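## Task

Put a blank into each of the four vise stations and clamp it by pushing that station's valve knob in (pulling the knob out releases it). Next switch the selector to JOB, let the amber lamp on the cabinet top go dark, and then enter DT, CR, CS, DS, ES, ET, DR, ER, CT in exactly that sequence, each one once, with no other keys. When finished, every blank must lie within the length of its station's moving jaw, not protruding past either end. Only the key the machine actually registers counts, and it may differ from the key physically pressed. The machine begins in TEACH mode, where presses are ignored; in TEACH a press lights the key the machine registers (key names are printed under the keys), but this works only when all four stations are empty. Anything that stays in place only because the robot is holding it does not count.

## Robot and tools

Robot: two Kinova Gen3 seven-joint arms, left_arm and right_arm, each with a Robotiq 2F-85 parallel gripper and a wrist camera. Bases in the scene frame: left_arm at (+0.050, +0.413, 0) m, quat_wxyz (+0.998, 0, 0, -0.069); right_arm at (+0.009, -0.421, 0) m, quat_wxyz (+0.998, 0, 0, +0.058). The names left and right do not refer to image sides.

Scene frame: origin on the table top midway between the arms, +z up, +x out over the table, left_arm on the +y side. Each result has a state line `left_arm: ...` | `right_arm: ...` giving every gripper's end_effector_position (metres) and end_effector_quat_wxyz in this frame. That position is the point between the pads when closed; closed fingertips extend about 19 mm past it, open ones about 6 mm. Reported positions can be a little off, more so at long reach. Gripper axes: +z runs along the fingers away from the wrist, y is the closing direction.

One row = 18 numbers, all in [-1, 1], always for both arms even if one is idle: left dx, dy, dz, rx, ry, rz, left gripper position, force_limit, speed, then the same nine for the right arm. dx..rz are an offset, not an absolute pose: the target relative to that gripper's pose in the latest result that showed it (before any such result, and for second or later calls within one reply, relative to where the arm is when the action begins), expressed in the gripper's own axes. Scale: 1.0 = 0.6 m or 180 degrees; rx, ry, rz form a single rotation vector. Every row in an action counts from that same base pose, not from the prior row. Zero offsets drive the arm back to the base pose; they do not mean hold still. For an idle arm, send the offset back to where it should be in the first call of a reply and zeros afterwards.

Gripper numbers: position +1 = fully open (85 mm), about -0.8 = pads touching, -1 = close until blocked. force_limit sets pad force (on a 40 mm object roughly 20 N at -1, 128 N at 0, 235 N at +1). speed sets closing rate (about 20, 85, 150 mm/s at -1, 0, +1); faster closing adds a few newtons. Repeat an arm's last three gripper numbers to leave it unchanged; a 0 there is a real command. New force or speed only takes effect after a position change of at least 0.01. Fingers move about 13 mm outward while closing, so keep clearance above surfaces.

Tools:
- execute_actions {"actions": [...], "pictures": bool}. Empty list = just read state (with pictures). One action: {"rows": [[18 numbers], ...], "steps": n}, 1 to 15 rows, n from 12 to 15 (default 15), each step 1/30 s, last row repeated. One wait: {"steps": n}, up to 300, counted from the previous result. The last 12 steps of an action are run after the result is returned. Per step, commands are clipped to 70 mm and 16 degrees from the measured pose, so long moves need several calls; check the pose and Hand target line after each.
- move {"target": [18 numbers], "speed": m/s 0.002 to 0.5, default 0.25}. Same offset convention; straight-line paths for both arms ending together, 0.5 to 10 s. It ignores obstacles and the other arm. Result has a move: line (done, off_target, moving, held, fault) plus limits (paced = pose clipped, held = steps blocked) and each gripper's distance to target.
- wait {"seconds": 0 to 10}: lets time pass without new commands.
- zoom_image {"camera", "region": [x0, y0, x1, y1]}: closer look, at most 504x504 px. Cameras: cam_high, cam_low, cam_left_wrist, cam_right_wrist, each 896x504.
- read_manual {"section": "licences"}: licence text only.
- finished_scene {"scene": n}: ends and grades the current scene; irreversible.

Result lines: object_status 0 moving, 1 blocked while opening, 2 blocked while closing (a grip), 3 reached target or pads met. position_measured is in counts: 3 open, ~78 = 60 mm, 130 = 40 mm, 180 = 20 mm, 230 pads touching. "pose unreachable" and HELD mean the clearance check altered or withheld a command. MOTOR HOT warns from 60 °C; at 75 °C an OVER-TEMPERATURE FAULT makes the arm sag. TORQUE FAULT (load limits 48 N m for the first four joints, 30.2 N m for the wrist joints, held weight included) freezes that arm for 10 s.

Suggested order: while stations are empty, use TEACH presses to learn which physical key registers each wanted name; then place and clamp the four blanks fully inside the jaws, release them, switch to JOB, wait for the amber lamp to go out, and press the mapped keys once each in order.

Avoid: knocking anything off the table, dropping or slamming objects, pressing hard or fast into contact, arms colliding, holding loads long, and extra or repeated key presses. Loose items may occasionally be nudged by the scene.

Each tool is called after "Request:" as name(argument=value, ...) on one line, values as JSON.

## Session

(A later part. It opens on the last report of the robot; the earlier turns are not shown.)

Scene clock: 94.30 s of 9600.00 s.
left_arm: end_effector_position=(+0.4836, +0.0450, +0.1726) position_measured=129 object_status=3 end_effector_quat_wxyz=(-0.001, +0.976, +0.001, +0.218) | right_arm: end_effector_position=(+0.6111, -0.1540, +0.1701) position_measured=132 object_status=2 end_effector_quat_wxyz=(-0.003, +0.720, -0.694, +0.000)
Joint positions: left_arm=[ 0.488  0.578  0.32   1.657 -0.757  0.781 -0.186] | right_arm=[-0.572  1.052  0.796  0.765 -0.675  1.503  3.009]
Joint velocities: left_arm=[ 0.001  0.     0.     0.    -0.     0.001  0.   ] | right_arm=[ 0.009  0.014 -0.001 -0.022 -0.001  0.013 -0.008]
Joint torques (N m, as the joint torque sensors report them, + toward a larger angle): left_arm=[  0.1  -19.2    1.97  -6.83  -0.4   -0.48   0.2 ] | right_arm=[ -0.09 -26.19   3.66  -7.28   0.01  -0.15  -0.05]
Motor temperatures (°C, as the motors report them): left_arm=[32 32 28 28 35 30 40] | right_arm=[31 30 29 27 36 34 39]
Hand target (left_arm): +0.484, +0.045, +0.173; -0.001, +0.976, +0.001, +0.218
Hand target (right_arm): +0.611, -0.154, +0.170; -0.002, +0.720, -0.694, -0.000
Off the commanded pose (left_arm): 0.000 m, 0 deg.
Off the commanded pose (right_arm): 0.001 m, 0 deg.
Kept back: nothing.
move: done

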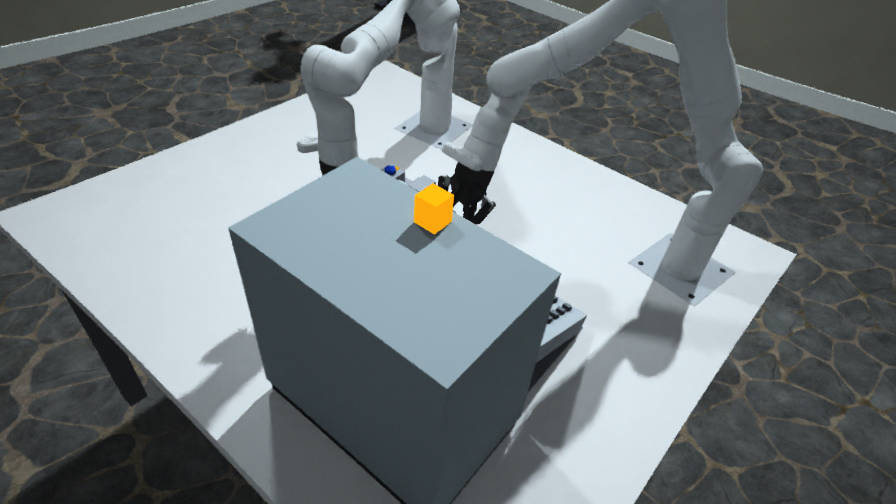

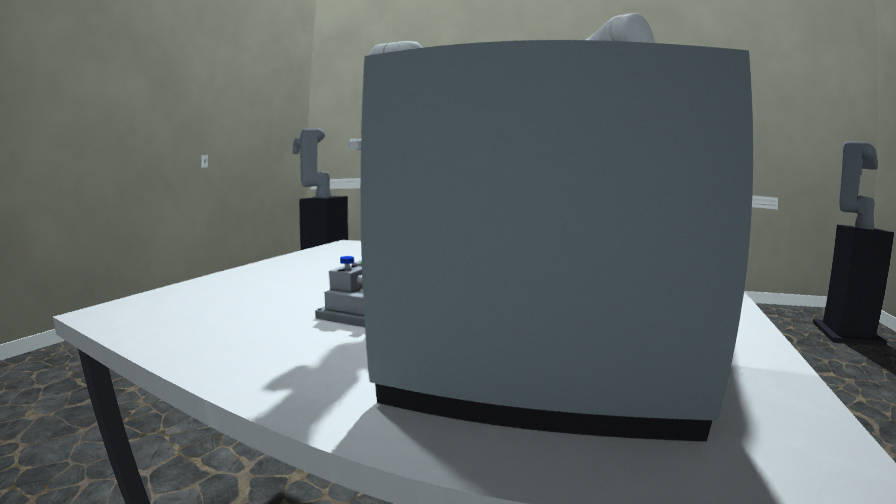

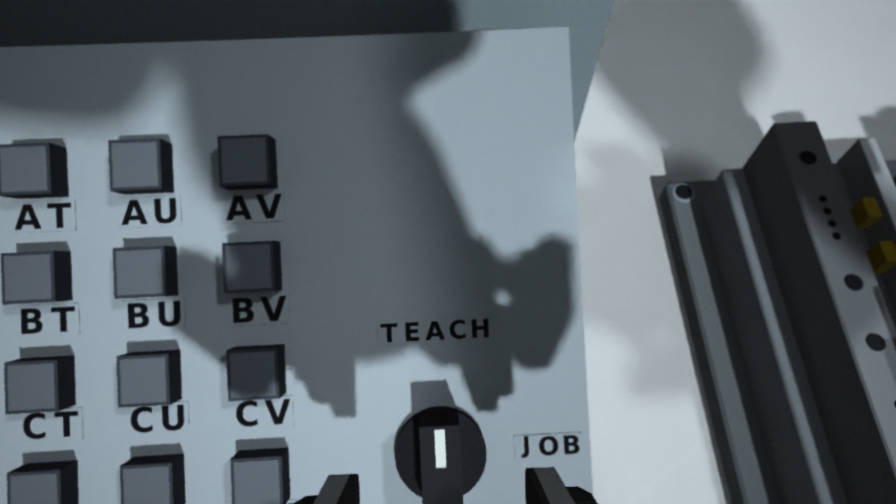

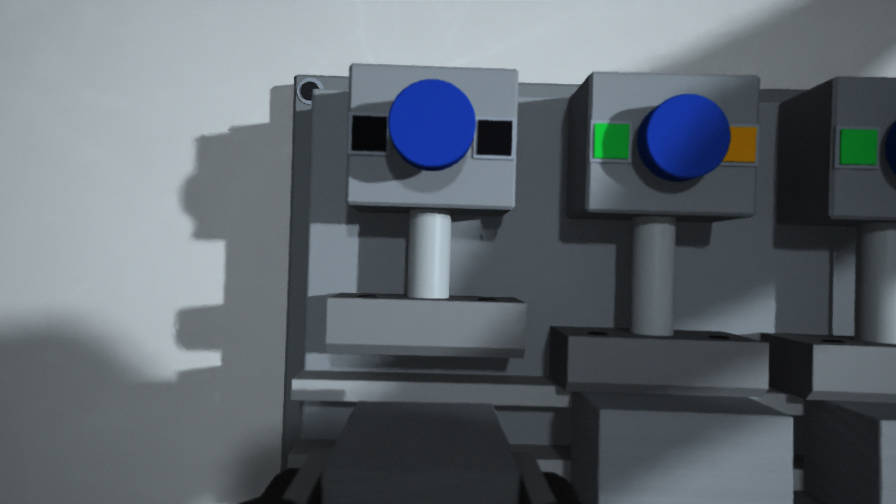

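Request:
move(target=[0,0,0.05,0,0,0,0,-0.5,0.5, 0.0015,0,0.0865,0,0,0,-1,-0.3,-0.3], speed=0.06)

Request:
move(target=[0,0,0,0,0,0,0,-0.5,0.5, 0,0,0,0,0,0,0.3,-0.3,0.3])

Request:
move(target=[0,0,0,0,0,0,0,-0.5,0.5, 0,0,-0.062,0,0,0,0.3,-0.3,0.3], speed=0.12)

Request:
move(target=[0,0,0,0,0,0,0,-0.5,0.5, 0.17,0,0.018,0,0,0,-1,-0.3,0.2], speed=0.15)

Scene clock: 96.23 s of 9600.00 s.
left_arm: end_effector_position=(+0.4963, +0.0449, +0.1456) position_measured=129 object_status=3 end_effector_quat_wxyz=(-0.001, +0.976, +0.001, +0.218) | right_arm: end_effector_position=(+0.6113, -0.1548, +0.1188) position_measured=132 object_status=2 end_effector_quat_wxyz=(-0.003, +0.720, -0.694, -0.000)
Joint positions: left_arm=[ 0.49   0.631  0.291  1.658 -0.795  0.726 -0.159] | right_arm=[-0.589  1.094  0.781  0.859 -0.693  1.387  3.045]
Joint velocities: left_arm=[-0.001  0.002 -0.001  0.    -0.    -0.001  0.001] | right_arm=[-0.001 -0.     0.001  0.003 -0.001 -0.002  0.002]
Joint torques (N m, as the joint torque sensors report them, + toward a larger angle): left_arm=[  0.02 -19.92   1.99  -6.54  -0.36  -0.42   0.31] | right_arm=[ -0.39 -24.54   4.    -6.84   0.02  -0.47  -0.05]
Motor temperatures (°C, as the motors report them): left_arm=[32 33 28 28 35 30 40] | right_arm=[31 30 29 27 36 34 39]
Hand target (left_arm): +0.496, +0.045, +0.145; -0.001, +0.976, +0.000, +0.218
Hand target (right_arm): +0.611, -0.155, +0.118; -0.003, +0.720, -0.694, +0.000
Off the commanded pose (left_arm): 0.000 m, 0 deg.
Off the commanded pose (right_arm): 0.001 m, 0 deg.
Kept back: nothing.
move: done

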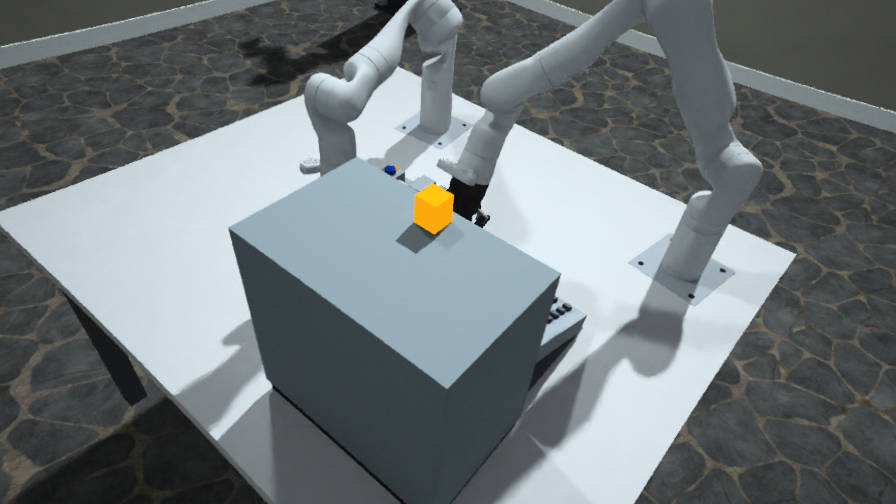

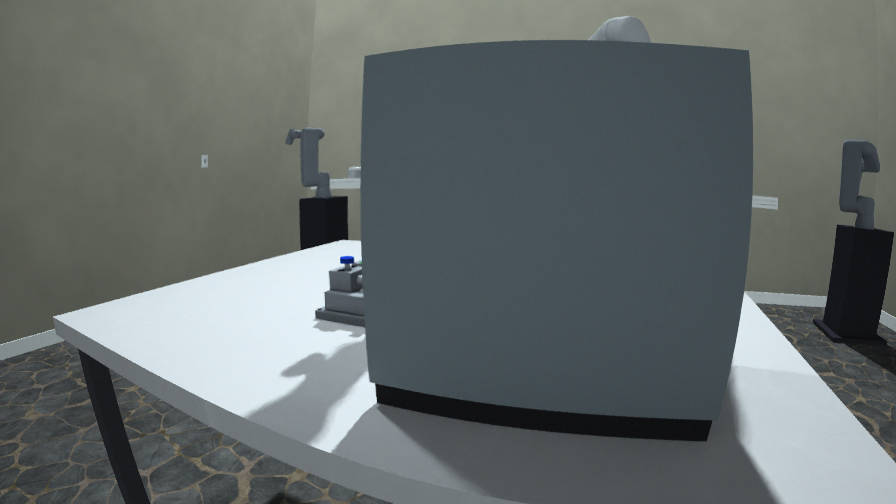

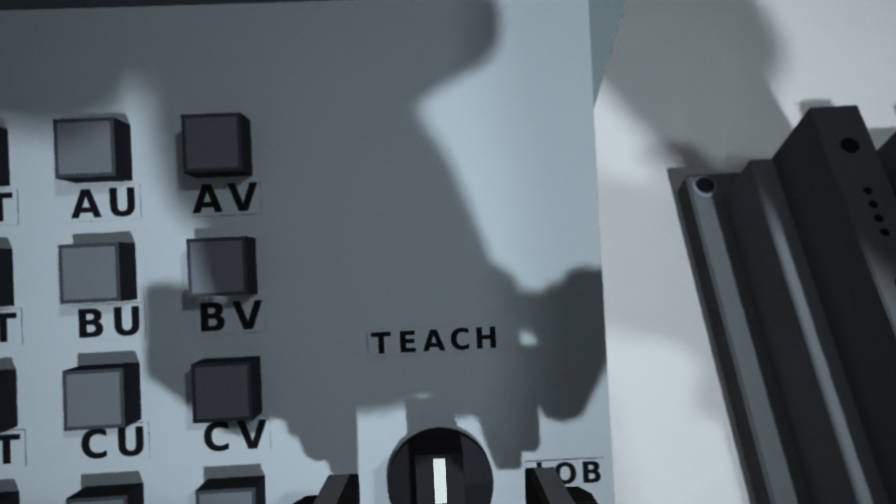

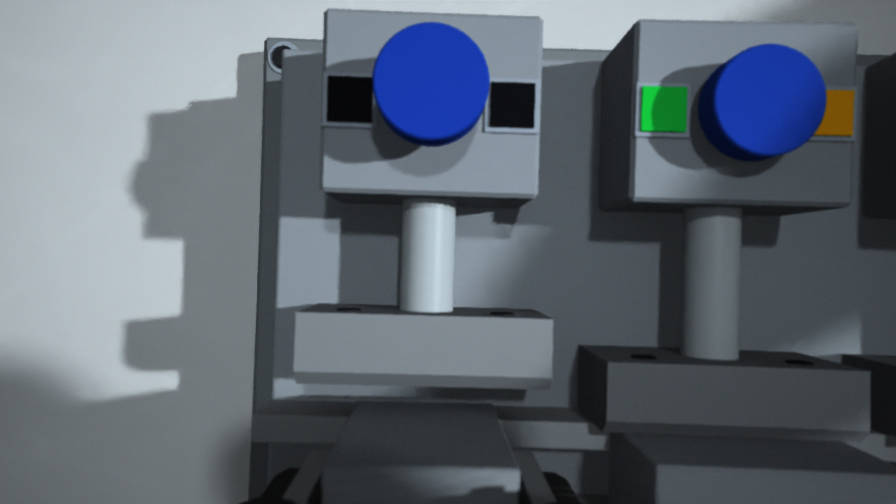

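Scene clock: 96.77 s of 9600.00 s.
left_arm: end_effector_position=(+0.4963, +0.0449, +0.1456) position_measured=129 object_status=3 end_effector_quat_wxyz=(-0.001, +0.976, +0.001, +0.218) | right_arm: end_effector_position=(+0.6113, -0.1548, +0.1188) position_measured=91 object_status=0 end_effector_quat_wxyz=(-0.003, +0.720, -0.694, -0.000)
Joint positions: left_arm=[ 0.49   0.631  0.291  1.658 -0.795  0.726 -0.159] | right_arm=[-0.589  1.094  0.781  0.859 -0.693  1.387  3.045]
Joint velocities: left_arm=[ 0.001 -0.     0.     0.001 -0.001 -0.002 -0.001] | right_arm=[-0.     0.     0.     0.    -0.001 -0.    -0.   ]
Joint torques (N m, as the joint torque sensors report them, + toward a larger angle): left_arm=[ -0.01 -19.89   1.85  -6.48  -0.37  -0.46   0.2 ] | right_arm=[ -0.15 -25.03   3.87  -6.48   0.05  -0.17   0.01]
Motor temperatures (°C, as the motors report them): left_arm=[32 33 28 28 35 30 40] | right_arm=[31 30 29 27 36 34 39]
Hand target (left_arm): +0.496, +0.045, +0.146; -0.001, +0.976, +0.001, +0.218
Hand target (right_arm): +0.611, -0.155, +0.119; -0.003, +0.720, -0.694, -0.000
Off the commanded pose (left_arm): 0.000 m, 0 deg.
Off the commanded pose (right_arm): 0.000 m, 0 deg.
Kept back: nothing.
move: done

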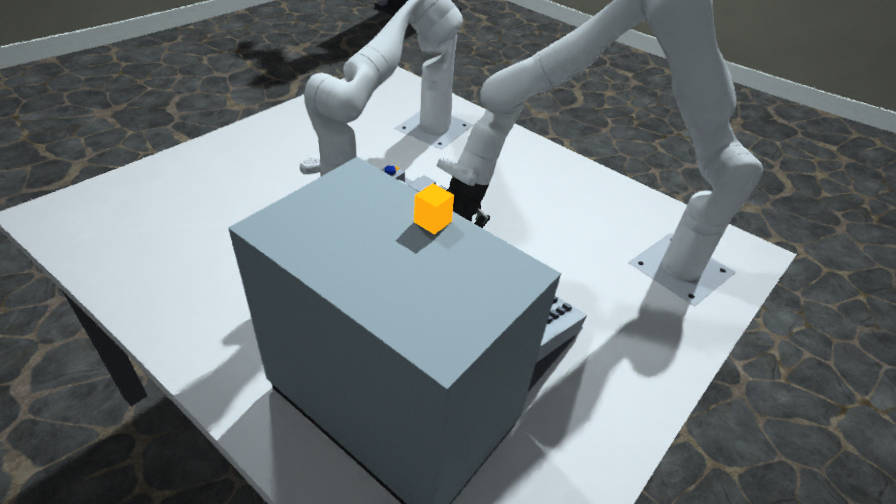

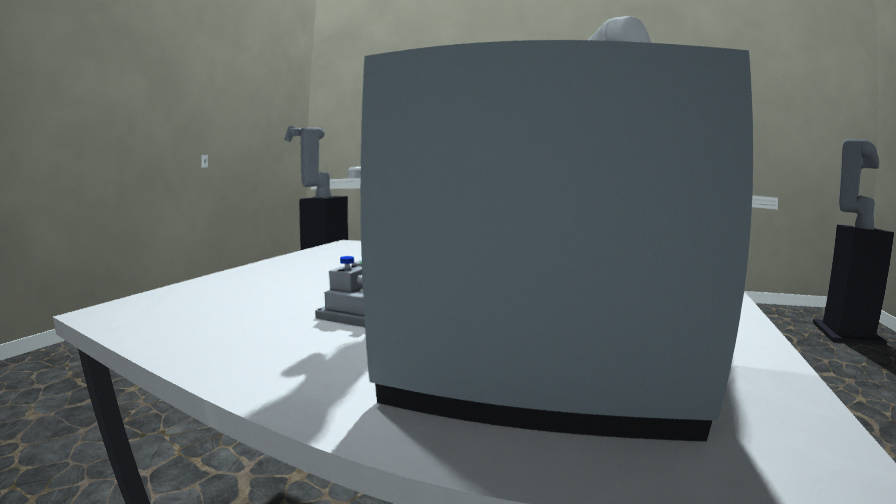

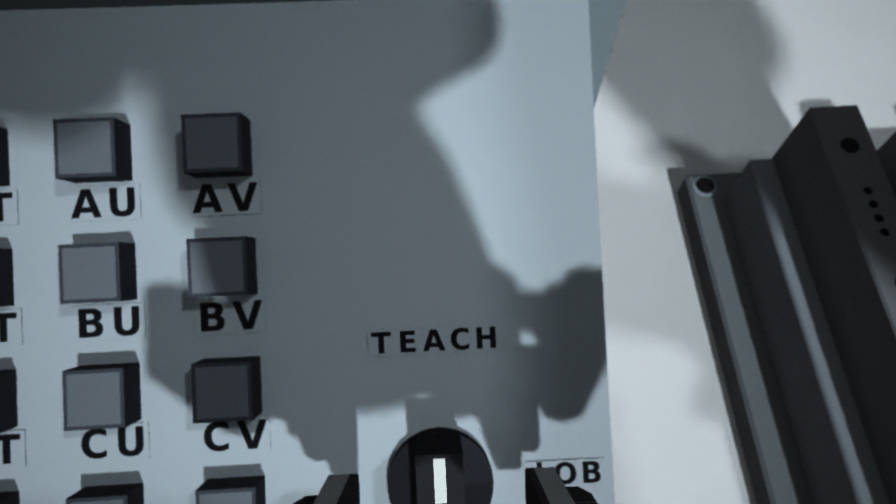

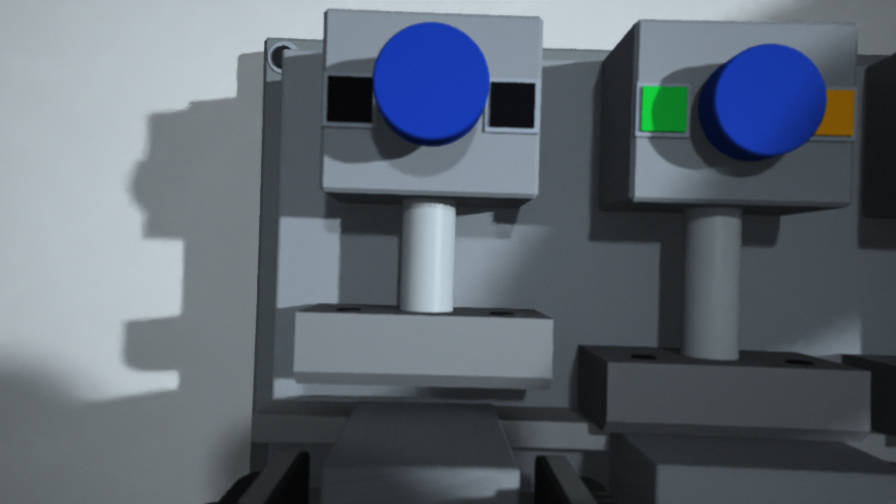

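Scene clock: 97.60 s of 9600.00 s.
left_arm: end_effector_position=(+0.4963, +0.0449, +0.1456) position_measured=129 object_status=3 end_effector_quat_wxyz=(-0.001, +0.976, +0.001, +0.218) | right_arm: end_effector_position=(+0.6111, -0.1548, +0.1559) position_measured=91 object_status=3 end_effector_quat_wxyz=(-0.003, +0.720, -0.694, -0.000)
Joint positions: left_arm=[ 0.49   0.631  0.291  1.658 -0.795  0.726 -0.159] | right_arm=[-0.578  1.062  0.793  0.797 -0.679  1.468  3.021]
Joint velocities: left_arm=[ 0.001 -0.    -0.001  0.    -0.001 -0.001  0.   ] | right_arm=[ 0.001 -0.001  0.001 -0.003 -0.001  0.002 -0.001]
Joint torques (N m, as the joint torque sensors report them, + toward a larger angle): left_arm=[  0.12 -19.9    1.91  -6.43  -0.4   -0.49   0.18] | right_arm=[ -0.15 -24.76   3.47  -6.81   0.04   0.05  -0.01]
Motor temperatures (°C, as the motors report them): left_arm=[32 33 28 28 35 30 40] | right_arm=[31 30 29 27 36 34 39]
Hand target (left_arm): +0.496, +0.045, +0.146; -0.001, +0.976, +0.001, +0.218
Hand target (right_arm): +0.611, -0.155, +0.156; -0.003, +0.720, -0.694, -0.000
Off the commanded pose (left_arm): 0.000 m, 0 deg.
Off the commanded pose (right_arm): 0.000 m, 0 deg.
Kept back: nothing.
move: done

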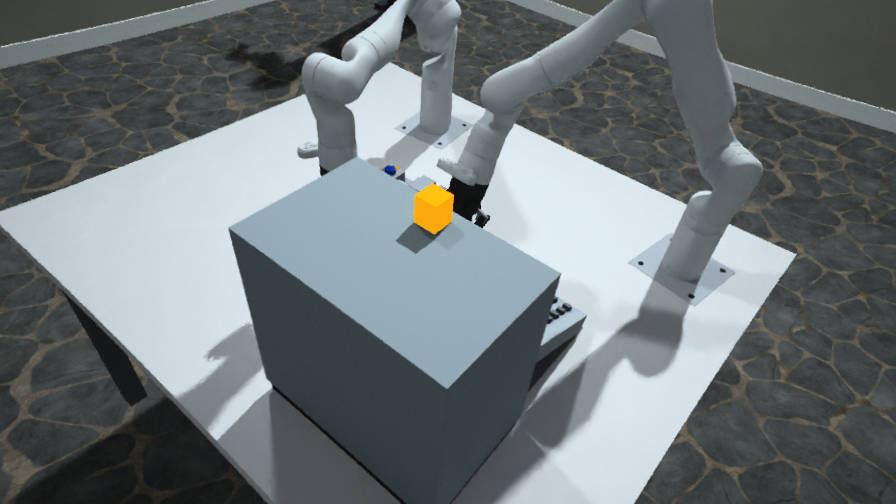

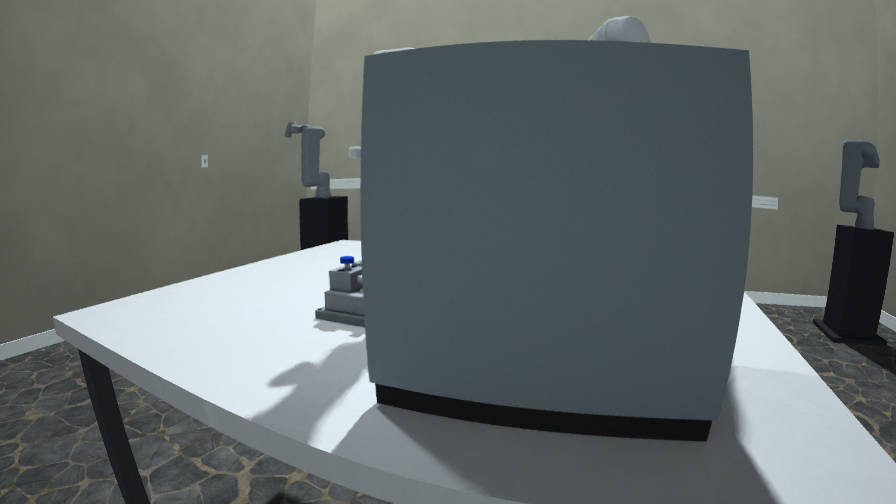

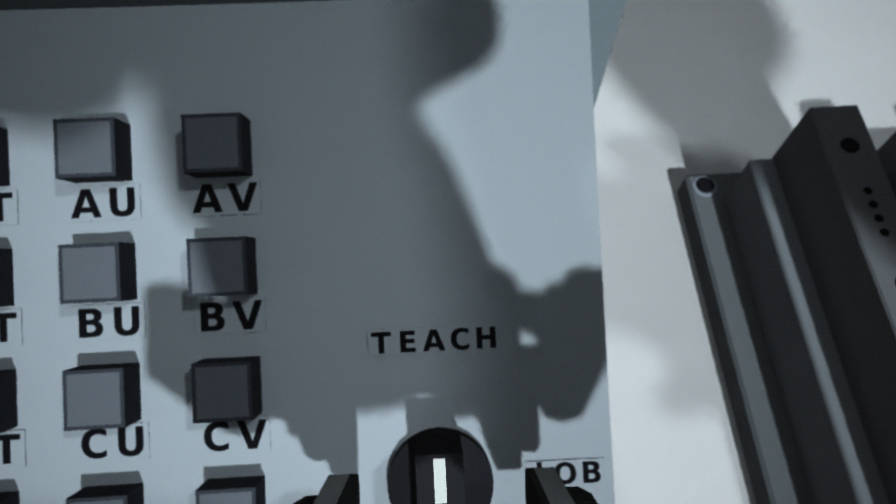

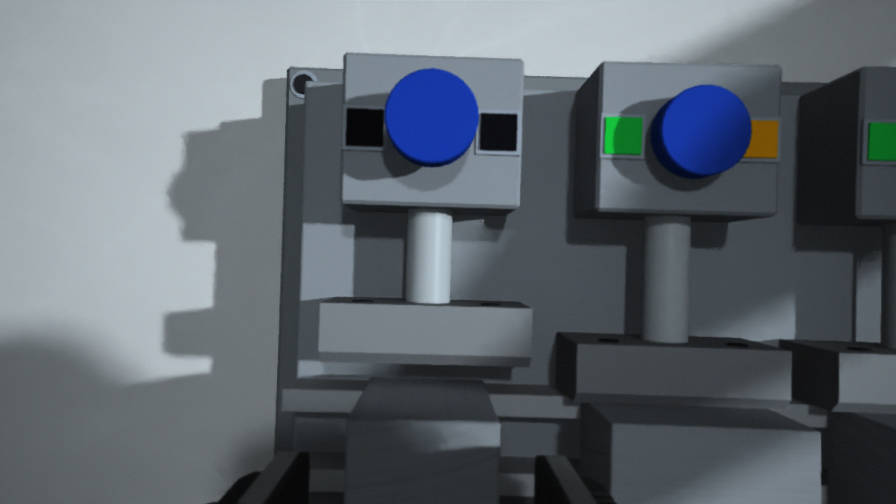

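Scene clock: 98.70 s of 9600.00 s.
left_arm: end_effector_position=(+0.4963, +0.0449, +0.1456) position_measured=129 object_status=3 end_effector_quat_wxyz=(-0.001, +0.976, +0.001, +0.218) | right_arm: end_effector_position=(+0.6153, -0.2566, +0.1449) position_measured=231 object_status=3 end_effector_quat_wxyz=(-0.003, +0.720, -0.694, +0.000)
Joint positions: left_arm=[ 0.49   0.631  0.291  1.658 -0.795  0.726 -0.159] | right_arm=[-0.489  0.997  0.794  1.005 -0.663  1.359  3.236]
Joint velocities: left_arm=[-0.     0.    -0.001  0.     0.     0.001  0.   ] | right_arm=[ 0.002 -0.004  0.     0.003 -0.001 -0.003  0.004]
Joint torques (N m, as the joint torque sensors report them, + toward a larger angle): left_arm=[  0.12 -19.97   1.83  -6.4   -0.36  -0.42   0.17] | right_arm=[ -0.63 -23.36   4.12  -6.86   0.01  -0.37   0.04]
Motor temperatures (°C, as the motors report them): left_arm=[32 33 28 28 35 30 40] | right_arm=[31 31 29 27 36 34 39]
Hand target (left_arm): +0.496, +0.045, +0.146; -0.001, +0.976, +0.001, +0.218
Hand target (right_arm): +0.615, -0.257, +0.145; -0.003, +0.720, -0.694, +0.000
Off the commanded pose (left_arm): 0.000 m, 0 deg.
Off the commanded pose (right_arm): 0.001 m, 0 deg.
Kept back: nothing.
move: done

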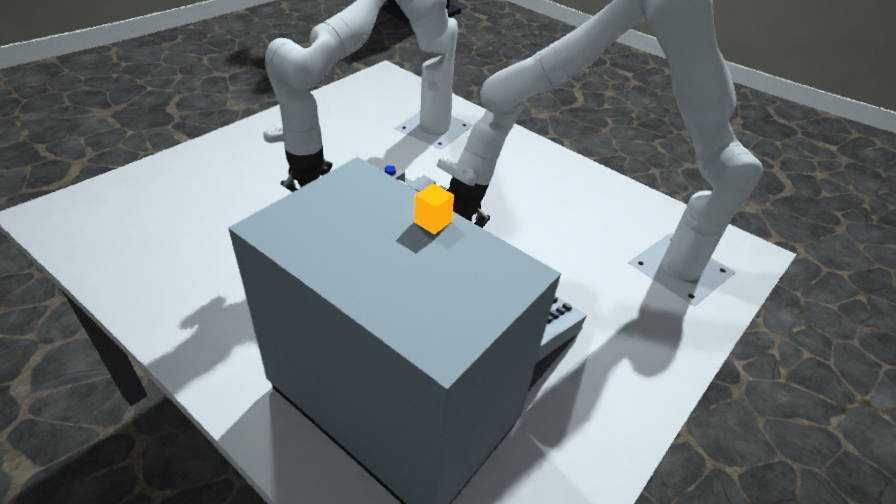

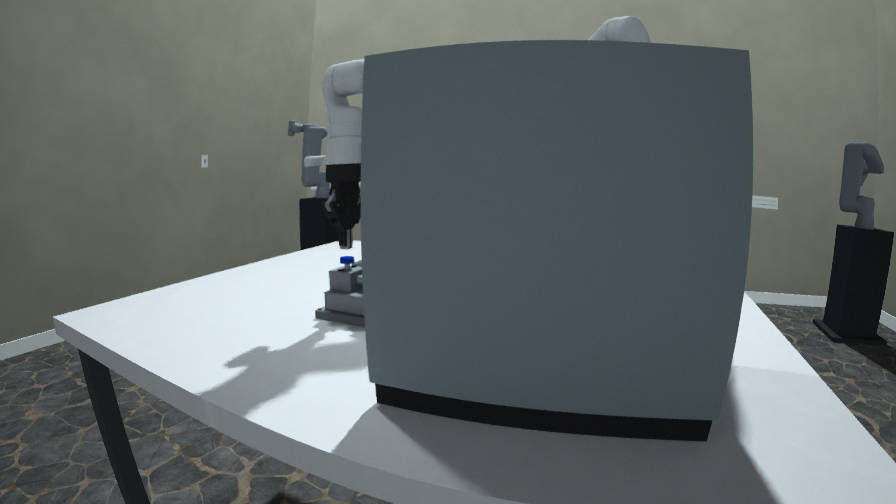

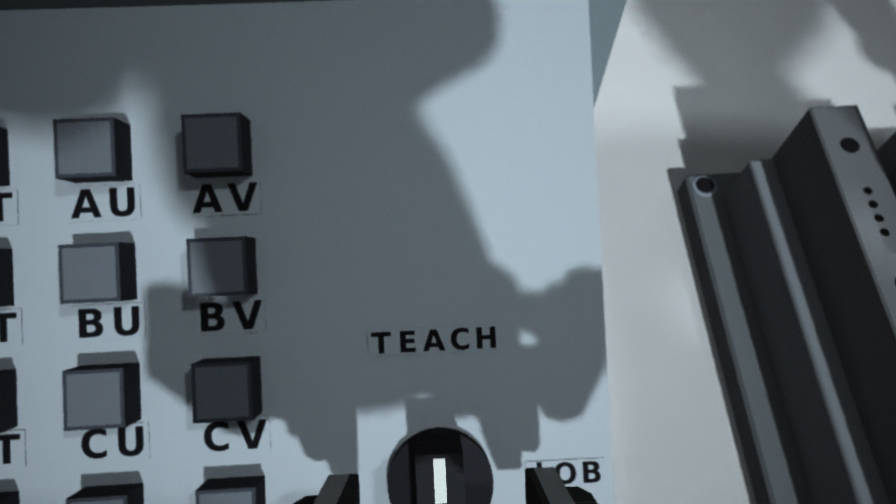

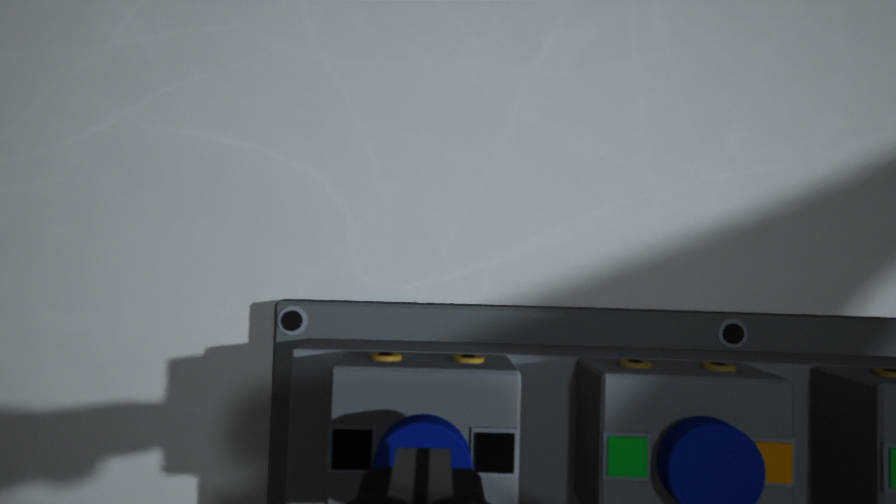

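Request:
move(target=[0,0,0.028,0,0,0,-0.3,-0.7,0, 0,0,0.048,0,0,0,-1,-0.3,0.2], speed=0.04)

Request:
move(target=[0,0,0,0,0,0,-1,-0.7,-0.3, -0.1,0.15,-0.2,0,0,0,-1,-0.3,0.2], speed=0.15)

Scene clock: 100.20 s of 9600.00 s.
left_arm: end_effector_position=(+0.5035, +0.0449, +0.1306) position_measured=167 object_status=3 end_effector_quat_wxyz=(-0.001, +0.976, +0.001, +0.218) | right_arm: end_effector_position=(+0.6160, -0.2565, +0.1201) position_measured=231 object_status=3 end_effector_quat_wxyz=(-0.005, +0.720, -0.694, +0.001)
Joint positions: left_arm=[ 0.492  0.662  0.274  1.656 -0.815  0.696 -0.144] | right_arm=[-0.493  1.02   0.783  1.044 -0.679  1.301  3.253]
Joint velocities: left_arm=[ 0.     0.003 -0.    -0.    -0.001 -0.002  0.   ] | right_arm=[-0.003  0.002  0.001  0.001 -0.002 -0.003  0.001]
Joint torques (N m, as the joint torque sensors report them, + toward a larger angle): left_arm=[  0.12 -19.83   1.98  -6.35  -0.36  -0.37   0.27] | right_arm=[ -0.08 -18.9    3.17  -5.83  -0.1   -1.32   0.09]
Motor temperatures (°C, as the motors report them): left_arm=[32 33 28 28 35 30 40] | right_arm=[31 31 29 27 36 34 39]
Hand target (left_arm): +0.503, +0.045, +0.130; -0.001, +0.976, +0.001, +0.218
Hand target (right_arm): +0.615, -0.257, +0.116; -0.003, +0.720, -0.694, +0.000
Off the commanded pose (left_arm): 0.000 m, 0 deg.
Off the commanded pose (right_arm): 0.004 m, 0 deg.
Kept back: nothing.
move: off_target (right_arm)

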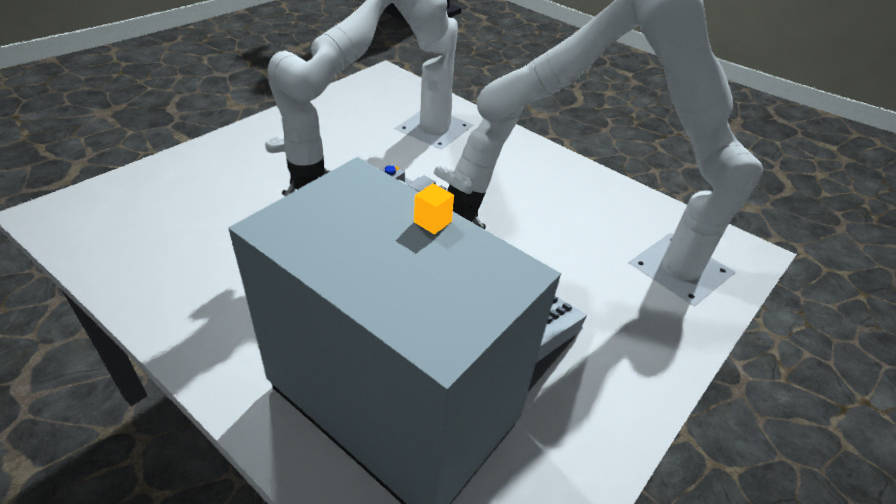

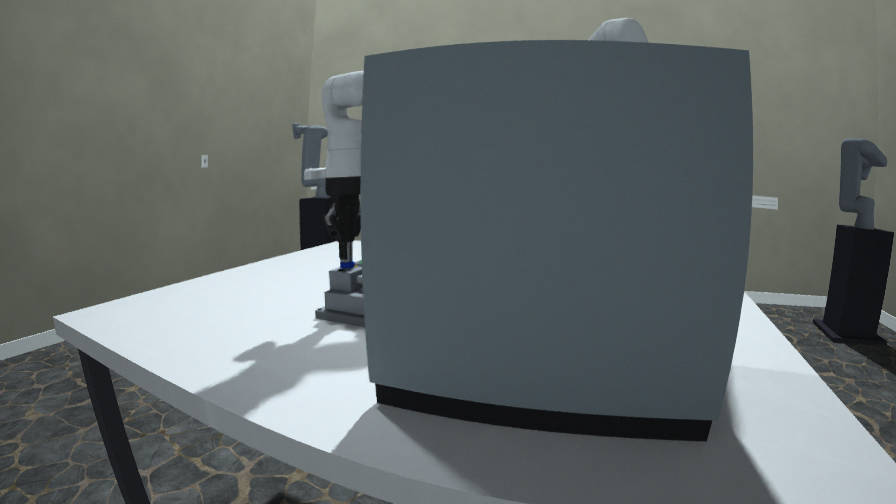

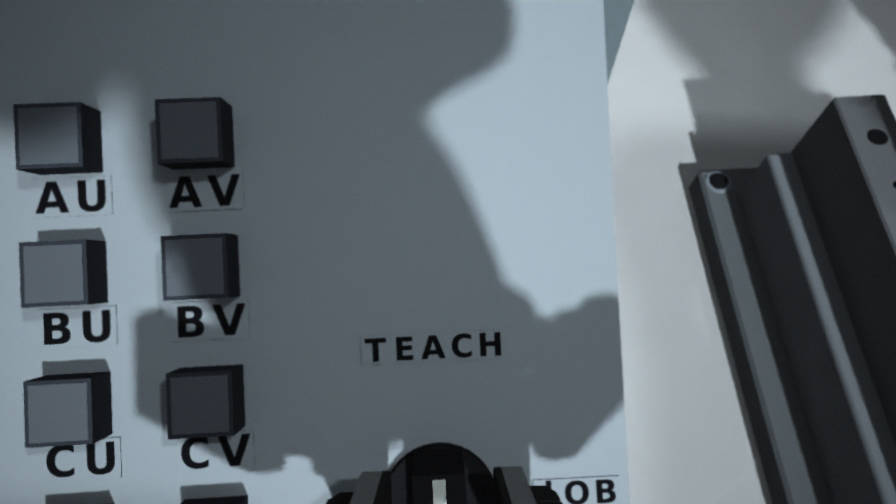

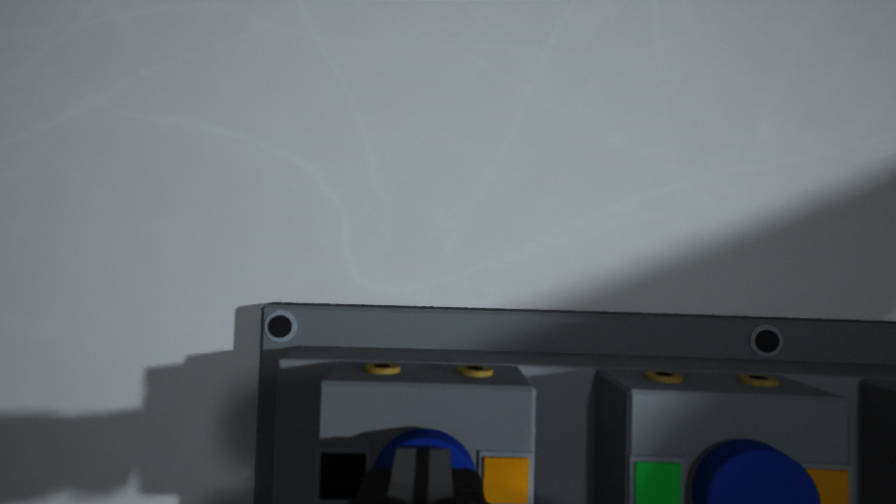

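Scene clock: 101.77 s of 9600.00 s.
left_arm: end_effector_position=(+0.5035, +0.0454, +0.1307) position_measured=202 object_status=2 end_effector_quat_wxyz=(-0.001, +0.976, +0.001, +0.218) | right_arm: end_effector_position=(+0.5227, -0.2005, +0.2393) position_measured=231 object_status=3 end_effector_quat_wxyz=(-0.005, +0.720, -0.694, +0.001)
Joint positions: left_arm=[ 0.492  0.661  0.275  1.656 -0.815  0.697 -0.143] | right_arm=[-0.74   0.764  0.872  1.188 -0.57   1.419  3.122]
Joint velocities: left_arm=[ 0.    -0.001  0.     0.     0.     0.     0.   ] | right_arm=[-0.006 -0.004  0.     0.001  0.     0.001 -0.   ]
Joint torques (N m, as the joint torque sensors report them, + toward a larger angle): left_arm=[  0.26 -20.     1.99  -6.66  -0.59  -0.88   0.04] | right_arm=[ -0.25 -19.57   3.93  -7.4   -0.05  -0.23  -0.07]
Motor temperatures (°C, as the motors report them): left_arm=[32 33 28 28 35 30 40] | right_arm=[31 31 29 27 36 34 39]
Hand target (left_arm): +0.504, +0.045, +0.131; -0.001, +0.976, +0.001, +0.218
Hand target (right_arm): +0.523, -0.200, +0.239; -0.005, +0.720, -0.694, +0.001
Off the commanded pose (left_arm): 0.000 m, 0 deg.
Off the commanded pose (right_arm): 0.000 m, 0 deg.
Kept back: nothing.
move: done

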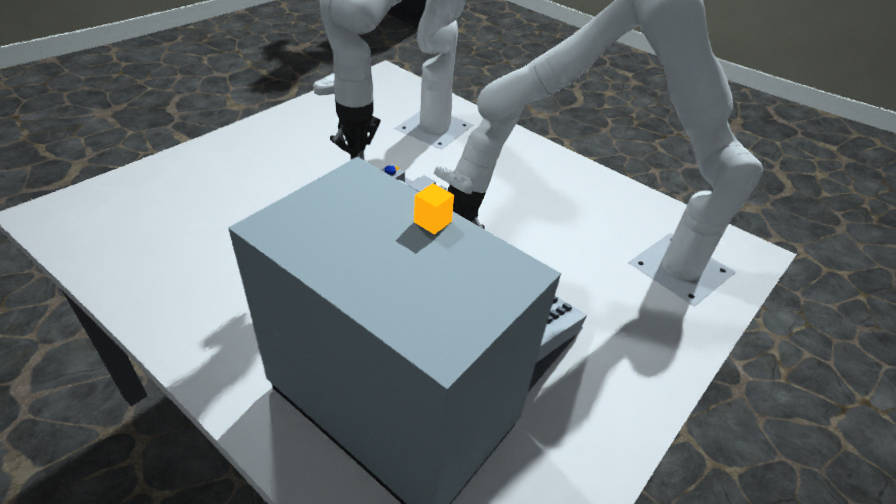

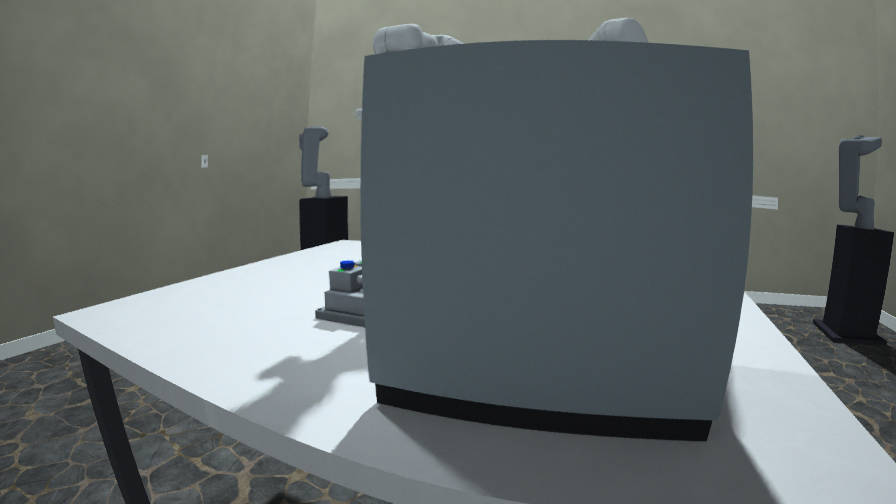

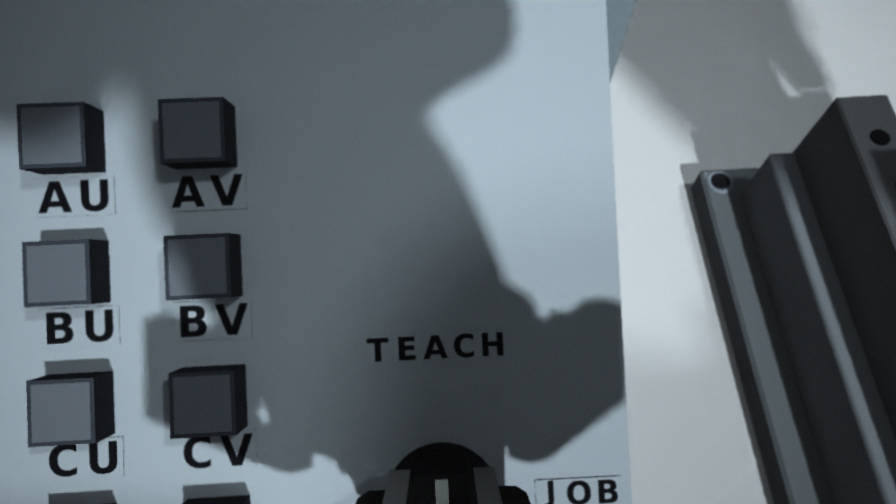

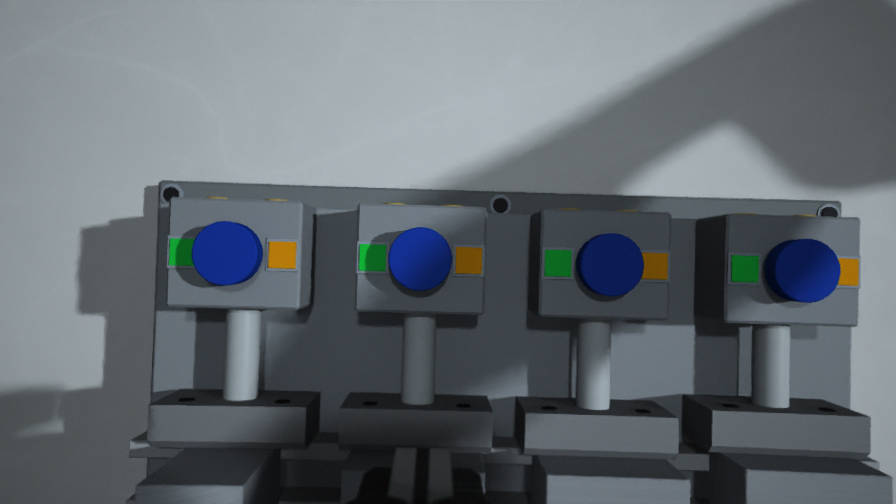

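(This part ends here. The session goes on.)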